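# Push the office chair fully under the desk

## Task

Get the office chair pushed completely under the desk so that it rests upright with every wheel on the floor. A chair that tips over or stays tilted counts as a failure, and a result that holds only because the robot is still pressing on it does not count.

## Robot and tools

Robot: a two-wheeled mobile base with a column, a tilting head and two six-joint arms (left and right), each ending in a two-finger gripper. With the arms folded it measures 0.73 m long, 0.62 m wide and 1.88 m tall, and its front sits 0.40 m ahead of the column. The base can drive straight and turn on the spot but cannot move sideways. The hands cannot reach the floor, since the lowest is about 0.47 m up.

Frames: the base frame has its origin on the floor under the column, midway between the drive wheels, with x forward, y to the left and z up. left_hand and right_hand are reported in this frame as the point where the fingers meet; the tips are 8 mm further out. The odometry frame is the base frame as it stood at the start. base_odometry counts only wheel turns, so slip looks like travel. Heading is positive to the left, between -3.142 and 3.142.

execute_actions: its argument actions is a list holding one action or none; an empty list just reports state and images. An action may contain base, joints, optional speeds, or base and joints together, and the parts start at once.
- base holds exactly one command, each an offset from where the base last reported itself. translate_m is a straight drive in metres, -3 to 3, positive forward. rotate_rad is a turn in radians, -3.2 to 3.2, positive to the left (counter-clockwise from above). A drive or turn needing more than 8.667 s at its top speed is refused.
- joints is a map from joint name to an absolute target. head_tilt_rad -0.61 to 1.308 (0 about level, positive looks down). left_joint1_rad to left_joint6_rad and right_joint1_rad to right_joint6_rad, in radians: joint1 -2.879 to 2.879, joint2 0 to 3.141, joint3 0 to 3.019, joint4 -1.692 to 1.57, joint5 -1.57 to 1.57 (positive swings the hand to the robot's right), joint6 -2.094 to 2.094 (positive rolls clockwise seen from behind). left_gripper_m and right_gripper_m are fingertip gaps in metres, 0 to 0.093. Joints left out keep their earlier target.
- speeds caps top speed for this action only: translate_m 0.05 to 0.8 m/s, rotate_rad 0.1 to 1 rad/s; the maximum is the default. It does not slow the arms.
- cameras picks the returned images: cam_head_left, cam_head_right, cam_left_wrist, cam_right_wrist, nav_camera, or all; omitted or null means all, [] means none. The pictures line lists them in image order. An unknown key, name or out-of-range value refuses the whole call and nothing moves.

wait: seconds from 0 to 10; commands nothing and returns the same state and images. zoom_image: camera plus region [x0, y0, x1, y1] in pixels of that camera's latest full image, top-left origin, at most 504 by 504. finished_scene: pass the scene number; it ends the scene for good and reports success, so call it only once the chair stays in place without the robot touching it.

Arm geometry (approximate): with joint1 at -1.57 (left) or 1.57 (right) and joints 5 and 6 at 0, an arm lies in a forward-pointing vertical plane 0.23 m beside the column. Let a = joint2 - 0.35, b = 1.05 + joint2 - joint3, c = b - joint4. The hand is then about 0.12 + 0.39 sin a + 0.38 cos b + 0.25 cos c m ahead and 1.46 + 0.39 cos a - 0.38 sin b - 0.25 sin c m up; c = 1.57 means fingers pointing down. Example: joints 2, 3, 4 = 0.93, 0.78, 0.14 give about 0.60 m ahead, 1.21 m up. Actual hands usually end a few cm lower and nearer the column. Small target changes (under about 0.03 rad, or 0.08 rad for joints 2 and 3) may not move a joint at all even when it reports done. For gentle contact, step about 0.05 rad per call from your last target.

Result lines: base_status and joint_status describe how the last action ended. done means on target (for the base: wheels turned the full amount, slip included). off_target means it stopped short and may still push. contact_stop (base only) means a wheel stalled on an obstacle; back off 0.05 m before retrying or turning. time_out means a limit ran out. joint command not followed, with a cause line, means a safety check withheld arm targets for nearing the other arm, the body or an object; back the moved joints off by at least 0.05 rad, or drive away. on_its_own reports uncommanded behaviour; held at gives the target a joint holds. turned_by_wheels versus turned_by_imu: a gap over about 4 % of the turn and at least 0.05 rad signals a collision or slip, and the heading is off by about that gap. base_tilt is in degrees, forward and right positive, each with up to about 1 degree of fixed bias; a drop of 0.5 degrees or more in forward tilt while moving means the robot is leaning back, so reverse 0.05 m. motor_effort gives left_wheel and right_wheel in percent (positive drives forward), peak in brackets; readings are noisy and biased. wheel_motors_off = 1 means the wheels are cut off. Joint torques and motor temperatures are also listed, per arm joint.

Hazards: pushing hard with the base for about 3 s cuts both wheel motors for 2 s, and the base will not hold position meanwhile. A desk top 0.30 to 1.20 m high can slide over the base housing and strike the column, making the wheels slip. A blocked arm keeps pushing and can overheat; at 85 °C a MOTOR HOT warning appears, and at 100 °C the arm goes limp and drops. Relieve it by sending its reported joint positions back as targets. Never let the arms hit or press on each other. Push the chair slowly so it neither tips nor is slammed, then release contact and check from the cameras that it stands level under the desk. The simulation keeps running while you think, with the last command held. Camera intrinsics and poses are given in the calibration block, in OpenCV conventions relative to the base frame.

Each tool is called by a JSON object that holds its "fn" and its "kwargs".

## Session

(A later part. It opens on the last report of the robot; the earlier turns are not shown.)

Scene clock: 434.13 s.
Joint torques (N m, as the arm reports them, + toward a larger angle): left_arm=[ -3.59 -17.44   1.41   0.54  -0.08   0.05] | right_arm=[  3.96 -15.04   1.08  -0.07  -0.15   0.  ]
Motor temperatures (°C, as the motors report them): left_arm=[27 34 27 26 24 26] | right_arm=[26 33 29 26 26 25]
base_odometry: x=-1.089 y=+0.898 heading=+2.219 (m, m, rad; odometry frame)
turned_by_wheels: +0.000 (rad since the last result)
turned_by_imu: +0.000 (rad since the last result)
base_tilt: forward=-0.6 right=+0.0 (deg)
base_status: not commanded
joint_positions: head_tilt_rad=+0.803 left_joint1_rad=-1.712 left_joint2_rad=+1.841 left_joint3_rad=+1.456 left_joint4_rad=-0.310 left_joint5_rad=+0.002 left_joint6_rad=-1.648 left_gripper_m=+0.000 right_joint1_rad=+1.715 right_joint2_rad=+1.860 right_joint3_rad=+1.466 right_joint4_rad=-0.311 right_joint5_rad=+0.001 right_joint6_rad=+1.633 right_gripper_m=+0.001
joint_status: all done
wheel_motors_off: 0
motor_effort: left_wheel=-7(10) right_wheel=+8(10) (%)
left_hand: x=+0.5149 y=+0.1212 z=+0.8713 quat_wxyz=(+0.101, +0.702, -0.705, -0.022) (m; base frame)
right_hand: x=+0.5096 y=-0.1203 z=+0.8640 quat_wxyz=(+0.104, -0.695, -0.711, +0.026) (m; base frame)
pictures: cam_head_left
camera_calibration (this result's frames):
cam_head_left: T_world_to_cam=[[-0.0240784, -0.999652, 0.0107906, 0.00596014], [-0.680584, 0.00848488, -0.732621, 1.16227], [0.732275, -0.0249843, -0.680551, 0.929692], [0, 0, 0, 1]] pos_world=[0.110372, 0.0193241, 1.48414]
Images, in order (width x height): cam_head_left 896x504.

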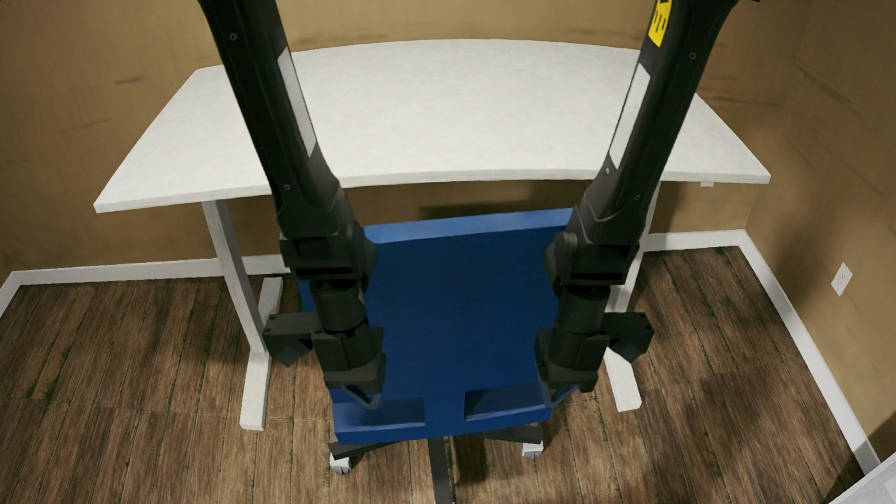

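{"fn": "execute_actions", "kwargs": {"actions": [{"base": {"translate_m": 0.24}, "speeds": {"translate_m": 0.15}, "joints": {"left_joint3_rad": 1.56, "right_joint3_rad": 1.61}}]}}

Scene clock: 453.83 s.
Joint torques (N m, as the arm reports them, + toward a larger angle): left_arm=[ -3.51 -19.96   3.56   1.37  -0.11   0.07] | right_arm=[  3.6  -17.14   3.57   0.7   -0.18   0.06]
Motor temperatures (°C, as the motors report them): left_arm=[27 34 26 26 24 26] | right_arm=[27 34 29 26 26 25]
base_odometry: x=-1.234 y=+1.089 heading=+2.219 (m, m, rad; odometry frame)
turned_by_wheels: +0.000 (rad since the last result)
turned_by_imu: +0.001 (rad since the last result)
base_tilt: forward=-0.6 right=+0.1 (deg)
base_status: done
joint_positions: head_tilt_rad=+0.803 left_joint1_rad=-1.714 left_joint2_rad=+1.868 left_joint3_rad=+1.530 left_joint4_rad=-0.330 left_joint5_rad=+0.002 left_joint6_rad=-1.650 left_gripper_m=+0.000 right_joint1_rad=+1.715 right_joint2_rad=+1.871 right_joint3_rad=+1.591 right_joint4_rad=-0.330 right_joint5_rad=+0.002 right_joint6_rad=+1.628 right_gripper_m=+0.001
joint_status: all done
wheel_motors_off: 0
motor_effort: left_wheel=+0(34) right_wheel=+0(44) (%)
left_hand: x=+0.5391 y=+0.1173 z=+0.8631 quat_wxyz=(+0.093, +0.704, -0.704, -0.012) (m; base frame)
right_hand: x=+0.5754 y=-0.1158 z=+0.8650 quat_wxyz=(+0.073, -0.698, -0.712, -0.010) (m; base frame)
pictures: cam_head_left, cam_head_right, cam_left_wrist, cam_right_wrist, nav_camera
camera_calibration (this result's frames):
cam_head_left: T_world_to_cam=[[-0.0240784, -0.999652, 0.0107906, 0.00596015], [-0.680583, 0.00848488, -0.732622, 1.16227], [0.732275, -0.0249843, -0.680551, 0.929692], [0, 0, 0, 1]] pos_world=[0.110372, 0.0193241, 1.48414]
cam_head_right: T_world_to_cam=[[-0.0195253, -0.999806, -0.00273999, -0.0233632], [-0.66437, 0.0150224, -0.747253, 1.17965], [0.747149, -0.01277, -0.664534, 0.906348], [0, 0, 0, 1]] pos_world=[0.10609, -0.0295058, 1.48373]
cam_left_wrist: T_world_to_cam=[[0.98844, 0.00901116, -0.151343, -0.40137], [0.10963, -0.732002, 0.672424, -0.548636], [-0.104724, -0.681243, -0.724528, 0.887396], [0, 0, 0, 1]] pos_world=[0.54981, 0.206545, 0.951115]
cam_right_wrist: T_world_to_cam=[[-0.996257, -0.0185506, 0.0844289, 0.498272], [0.0431093, 0.739958, 0.67127, -0.515481], [-0.0749264, 0.672397, -0.736389, 0.884916], [0, 0, 0, 1]] pos_world=[0.584933, -0.204337, 0.955601]
Images, in order (width x height): cam_head_left 896x504, cam_head_right 896x504, cam_left_wrist 504x504, cam_right_wrist 504x504, nav_camera 896x504.

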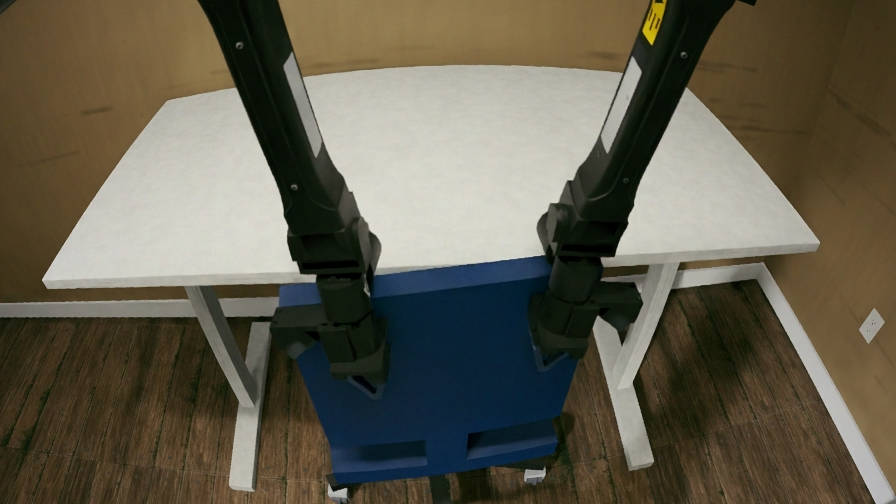

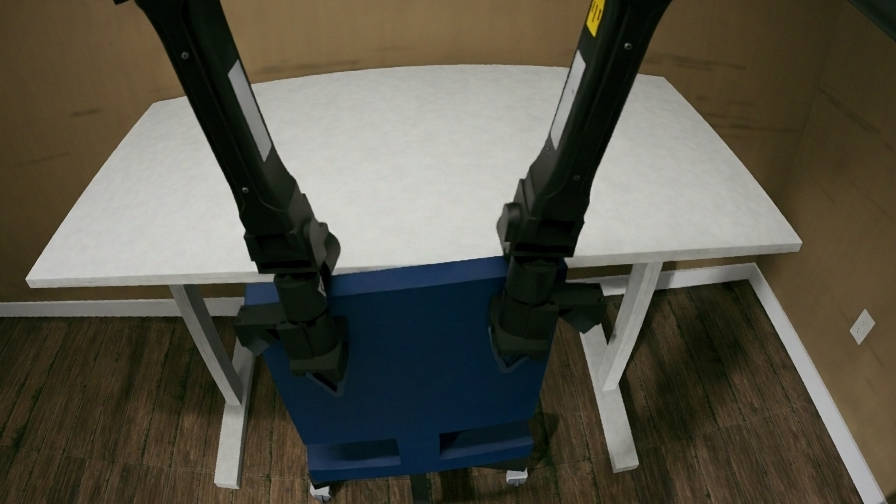

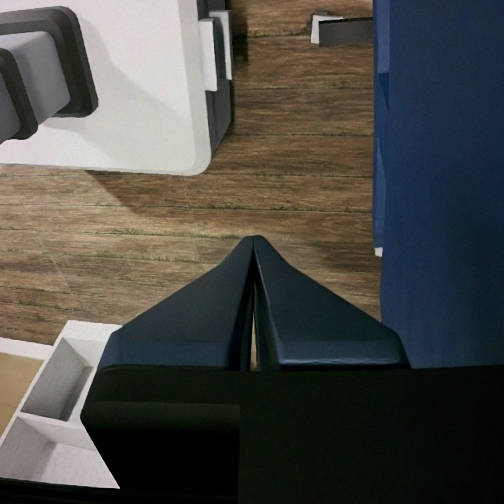

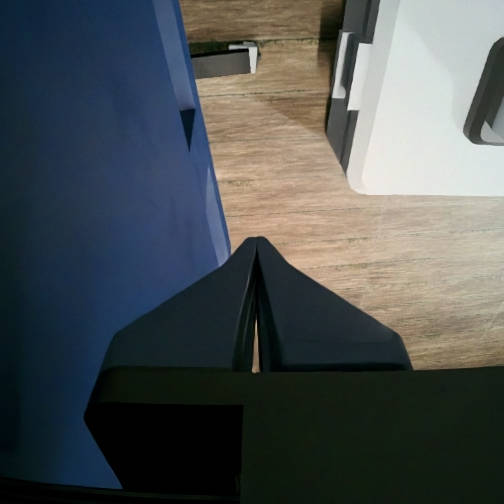

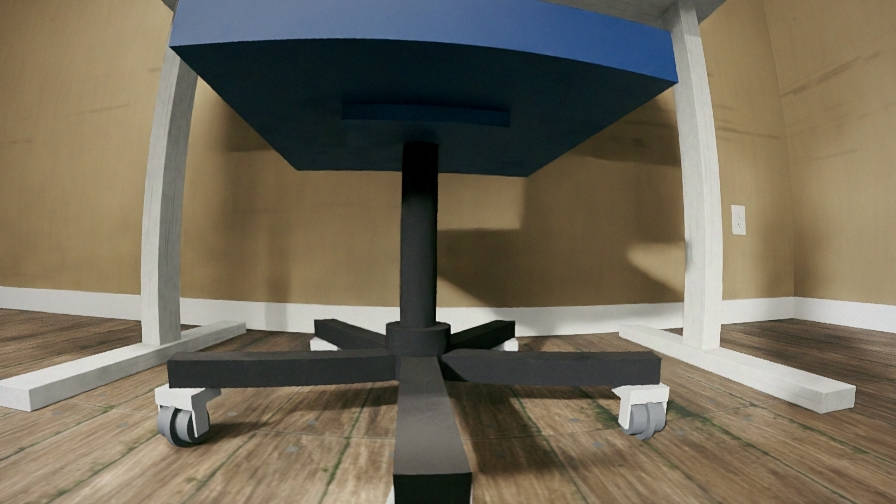

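{"fn": "execute_actions", "kwargs": {"actions": [{"base": {"translate_m": 0.07}, "speeds": {"translate_m": 0.08}, "joints": {"left_joint3_rad": 1.63}}], "cameras": ["cam_head_left", "nav_camera"]}}

Scene clock: 460.87 s.
Joint torques (N m, as the arm reports them, + toward a larger angle): left_arm=[ -2.88 -21.34   7.56   2.    -0.26   0.42] | right_arm=[  2.98 -16.05   7.39   1.    -0.07   0.31]
Motor temperatures (°C, as the motors report them): left_arm=[27 34 27 26 24 26] | right_arm=[27 34 29 26 26 25]
base_odometry: x=-1.276 y=+1.144 heading=+2.218 (m, m, rad; odometry frame)
turned_by_wheels: +0.000 (rad since the last result)
turned_by_imu: +0.000 (rad since the last result)
base_tilt: forward=-0.6 right=+0.1 (deg)
base_status: done
joint_positions: head_tilt_rad=+0.803 left_joint1_rad=-1.714 left_joint2_rad=+1.892 left_joint3_rad=+1.535 left_joint4_rad=-0.349 left_joint5_rad=+0.007 left_joint6_rad=-1.680 left_gripper_m=+0.000 right_joint1_rad=+1.716 right_joint2_rad=+1.881 right_joint3_rad=+1.529 right_joint4_rad=-0.340 right_joint5_rad=-0.001 right_joint6_rad=+1.607 right_gripper_m=+0.001
joint_status: left_joint3_rad time_out (moved +0.006 of +0.100)
wheel_motors_off: 0
on_its_own: left_joint3_rad reads +1.535 and still pushes toward +1.630 since a time_out
motor_effort: left_wheel=+7(38) right_wheel=+7(41) (%)
left_hand: x=+0.5232 y=+0.1160 z=+0.8541 quat_wxyz=(+0.107, +0.712, -0.694, -0.026) (m; base frame)
right_hand: x=+0.5285 y=-0.1165 z=+0.8580 quat_wxyz=(+0.101, -0.686, -0.720, +0.019) (m; base frame)
pictures: cam_head_left, nav_camera
camera_calibration (this result's frames):
cam_head_left: T_world_to_cam=[[-0.0240784, -0.999652, 0.0107906, 0.00596014], [-0.680583, 0.00848488, -0.732621, 1.16227], [0.732275, -0.0249843, -0.680551, 0.929692], [0, 0, 0, 1]] pos_world=[0.110372, 0.0193241, 1.48414]
Images, in order (width x height): cam_head_left 896x504, nav_camera 896x504.

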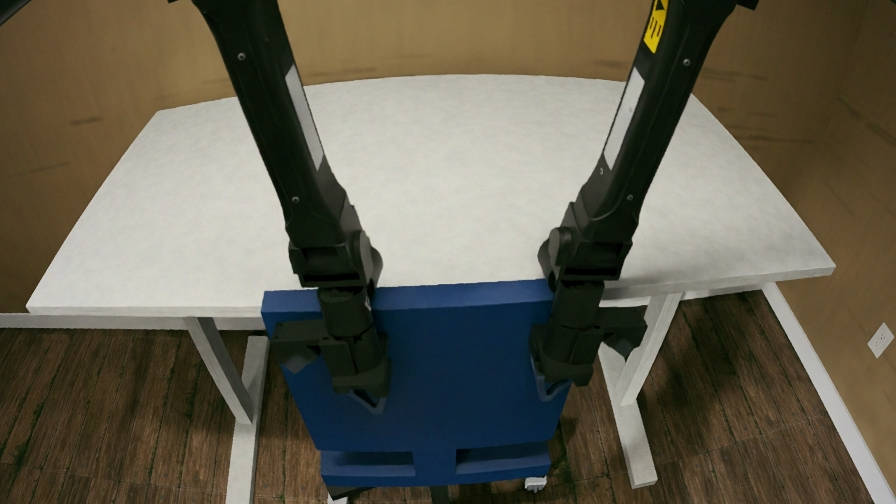

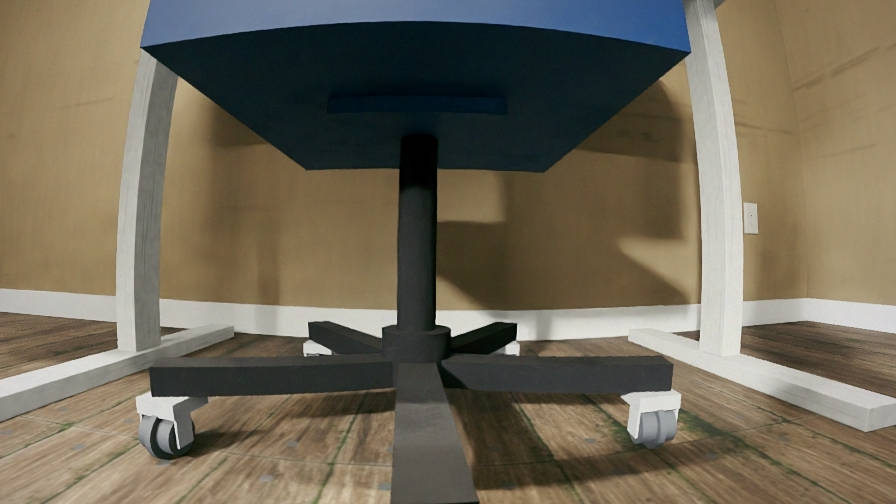

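{"fn": "execute_actions", "kwargs": {"actions": [{"base": {"translate_m": 0.035}, "speeds": {"translate_m": 0.08}}], "cameras": ["cam_head_left", "nav_camera"]}}

Scene clock: 469.37 s.
Joint torques (N m, as the arm reports them, + toward a larger angle): left_arm=[ -2.71 -19.55  11.22   3.03  -0.4    0.74] | right_arm=[  2.43 -15.17  11.59   1.99  -0.22   0.3 ]
Motor temperatures (°C, as the motors report them): left_arm=[27 35 28 26 24 26] | right_arm=[27 34 31 26 26 26]
base_odometry: x=-1.296 y=+1.171 heading=+2.218 (m, m, rad; odometry frame)
turned_by_wheels: +0.000 (rad since the last result)
turned_by_imu: +0.000 (rad since the last result)
base_tilt: forward=-0.7 right=-0.1 (deg)
base_status: done
joint_positions: head_tilt_rad=+0.803 left_joint1_rad=-1.720 left_joint2_rad=+1.881 left_joint3_rad=+1.475 left_joint4_rad=-0.381 left_joint5_rad=+0.011 left_joint6_rad=-1.708 left_gripper_m=+0.000 right_joint1_rad=+1.720 right_joint2_rad=+1.866 right_joint3_rad=+1.462 right_joint4_rad=-0.366 right_joint5_rad=+0.001 right_joint6_rad=+1.606 right_gripper_m=+0.001
joint_status: not commanded
wheel_motors_off: 0
on_its_own: left_joint3_rad reads +1.475 and still pushes toward +1.630 since a time_out
motor_effort: left_wheel=+12(50) right_wheel=+12(50) (%)
left_hand: x=+0.4855 y=+0.1143 z=+0.8609 quat_wxyz=(+0.135, +0.716, -0.683, -0.056) (m; base frame)
right_hand: x=+0.4900 y=-0.1177 z=+0.8652 quat_wxyz=(+0.127, -0.681, -0.720, +0.047) (m; base frame)
pictures: cam_head_left, nav_camera
camera_calibration (this result's frames):
cam_head_left: T_world_to_cam=[[-0.0240784, -0.999652, 0.0107906, 0.00596015], [-0.680583, 0.00848488, -0.732622, 1.16227], [0.732275, -0.0249843, -0.680551, 0.929692], [0, 0, 0, 1]] pos_world=[0.110372, 0.0193241, 1.48414]
Images, in order (width x height): cam_head_left 896x504, nav_camera 896x504.

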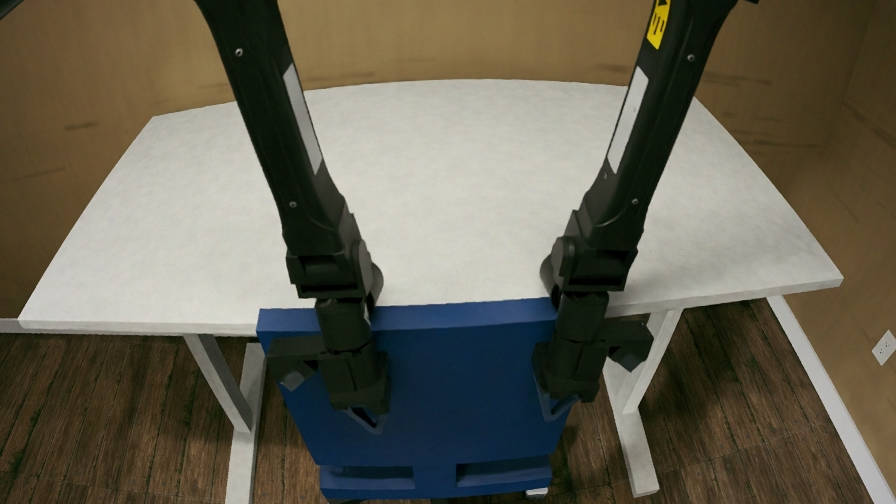

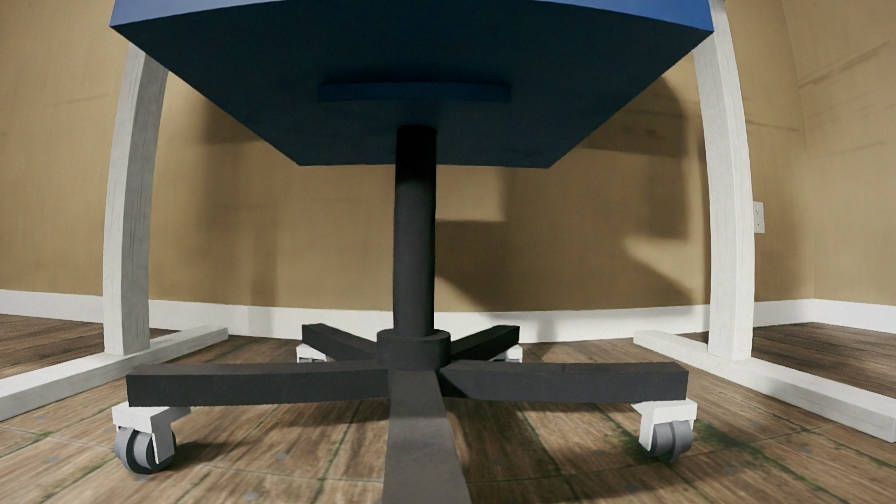

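The backrest is against the desk. Backing away.

{"fn": "execute_actions", "kwargs": {"actions": [{"base": {"translate_m": -0.2}, "joints": {"left_joint3_rad": 1.5, "right_joint3_rad": 1.5}}], "cameras": ["cam_head_left", "nav_camera"]}}

Scene clock: 475.77 s.
Joint torques (N m, as the arm reports them, + toward a larger angle): left_arm=[ -2.81 -17.49   1.83   0.82  -0.14   0.1 ] | right_arm=[  3.11 -14.71   1.73   0.35  -0.15   0.03]
Motor temperatures (°C, as the motors report them): left_arm=[27 35 29 26 24 26] | right_arm=[27 34 32 26 26 26]
base_odometry: x=-1.175 y=+1.012 heading=+2.219 (m, m, rad; odometry frame)
turned_by_wheels: +0.000 (rad since the last result)
turned_by_imu: +0.000 (rad since the last result)
base_tilt: forward=-0.6 right=-0.1 (deg)
base_status: done
joint_positions: head_tilt_rad=+0.803 left_joint1_rad=-1.720 left_joint2_rad=+1.837 left_joint3_rad=+1.498 left_joint4_rad=-0.318 left_joint5_rad=+0.003 left_joint6_rad=-1.650 left_gripper_m=+0.000 right_joint1_rad=+1.720 right_joint2_rad=+1.853 right_joint3_rad=+1.494 right_joint4_rad=-0.321 right_joint5_rad=+0.001 right_joint6_rad=+1.631 right_gripper_m=+0.001
joint_status: all done
wheel_motors_off: 0
motor_effort: left_wheel=+0(35) right_wheel=+0(33) (%)
left_hand: x=+0.5404 y=+0.1137 z=+0.8752 quat_wxyz=(+0.092, +0.703, -0.705, -0.006) (m; base frame)
right_hand: x=+0.5279 y=-0.1153 z=+0.8683 quat_wxyz=(+0.098, -0.695, -0.712, +0.015) (m; base frame)
pictures: cam_head_left, nav_camera
camera_calibration (this result's frames):
cam_head_left: T_world_to_cam=[[-0.0240784, -0.999652, 0.0107907, 0.00596008], [-0.680585, 0.00848488, -0.73262, 1.16226], [0.732274, -0.0249843, -0.680552, 0.929694], [0, 0, 0, 1]] pos_world=[0.110372, 0.0193241, 1.48414]
Images, in order (width x height): cam_head_left 896x504, nav_camera 896x504.

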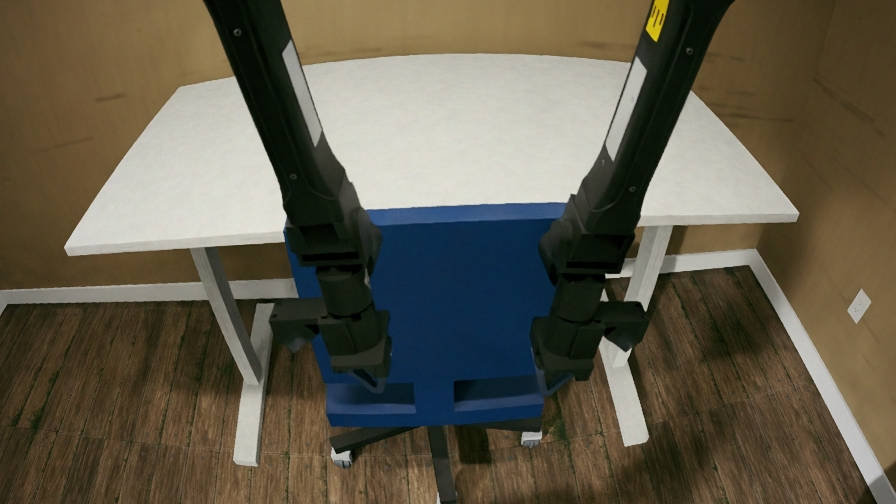

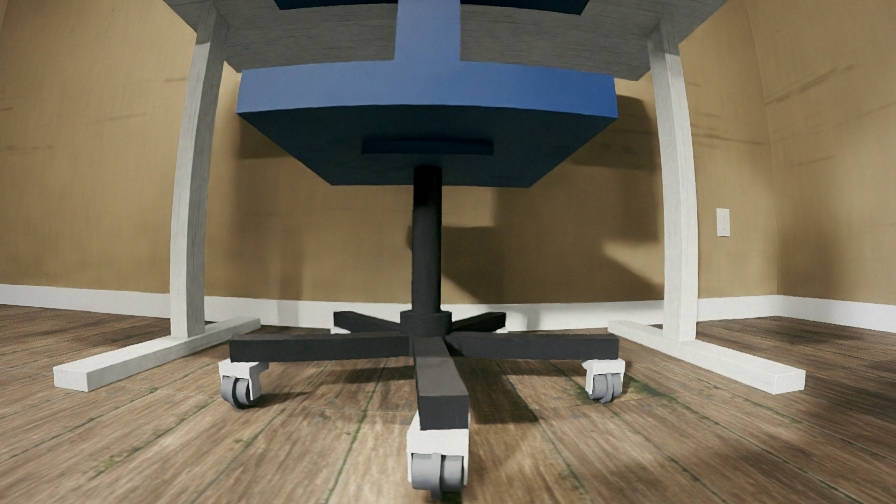

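{"fn": "finished_scene", "kwargs": {"scene": 1}}

The scene is finished: the task was done.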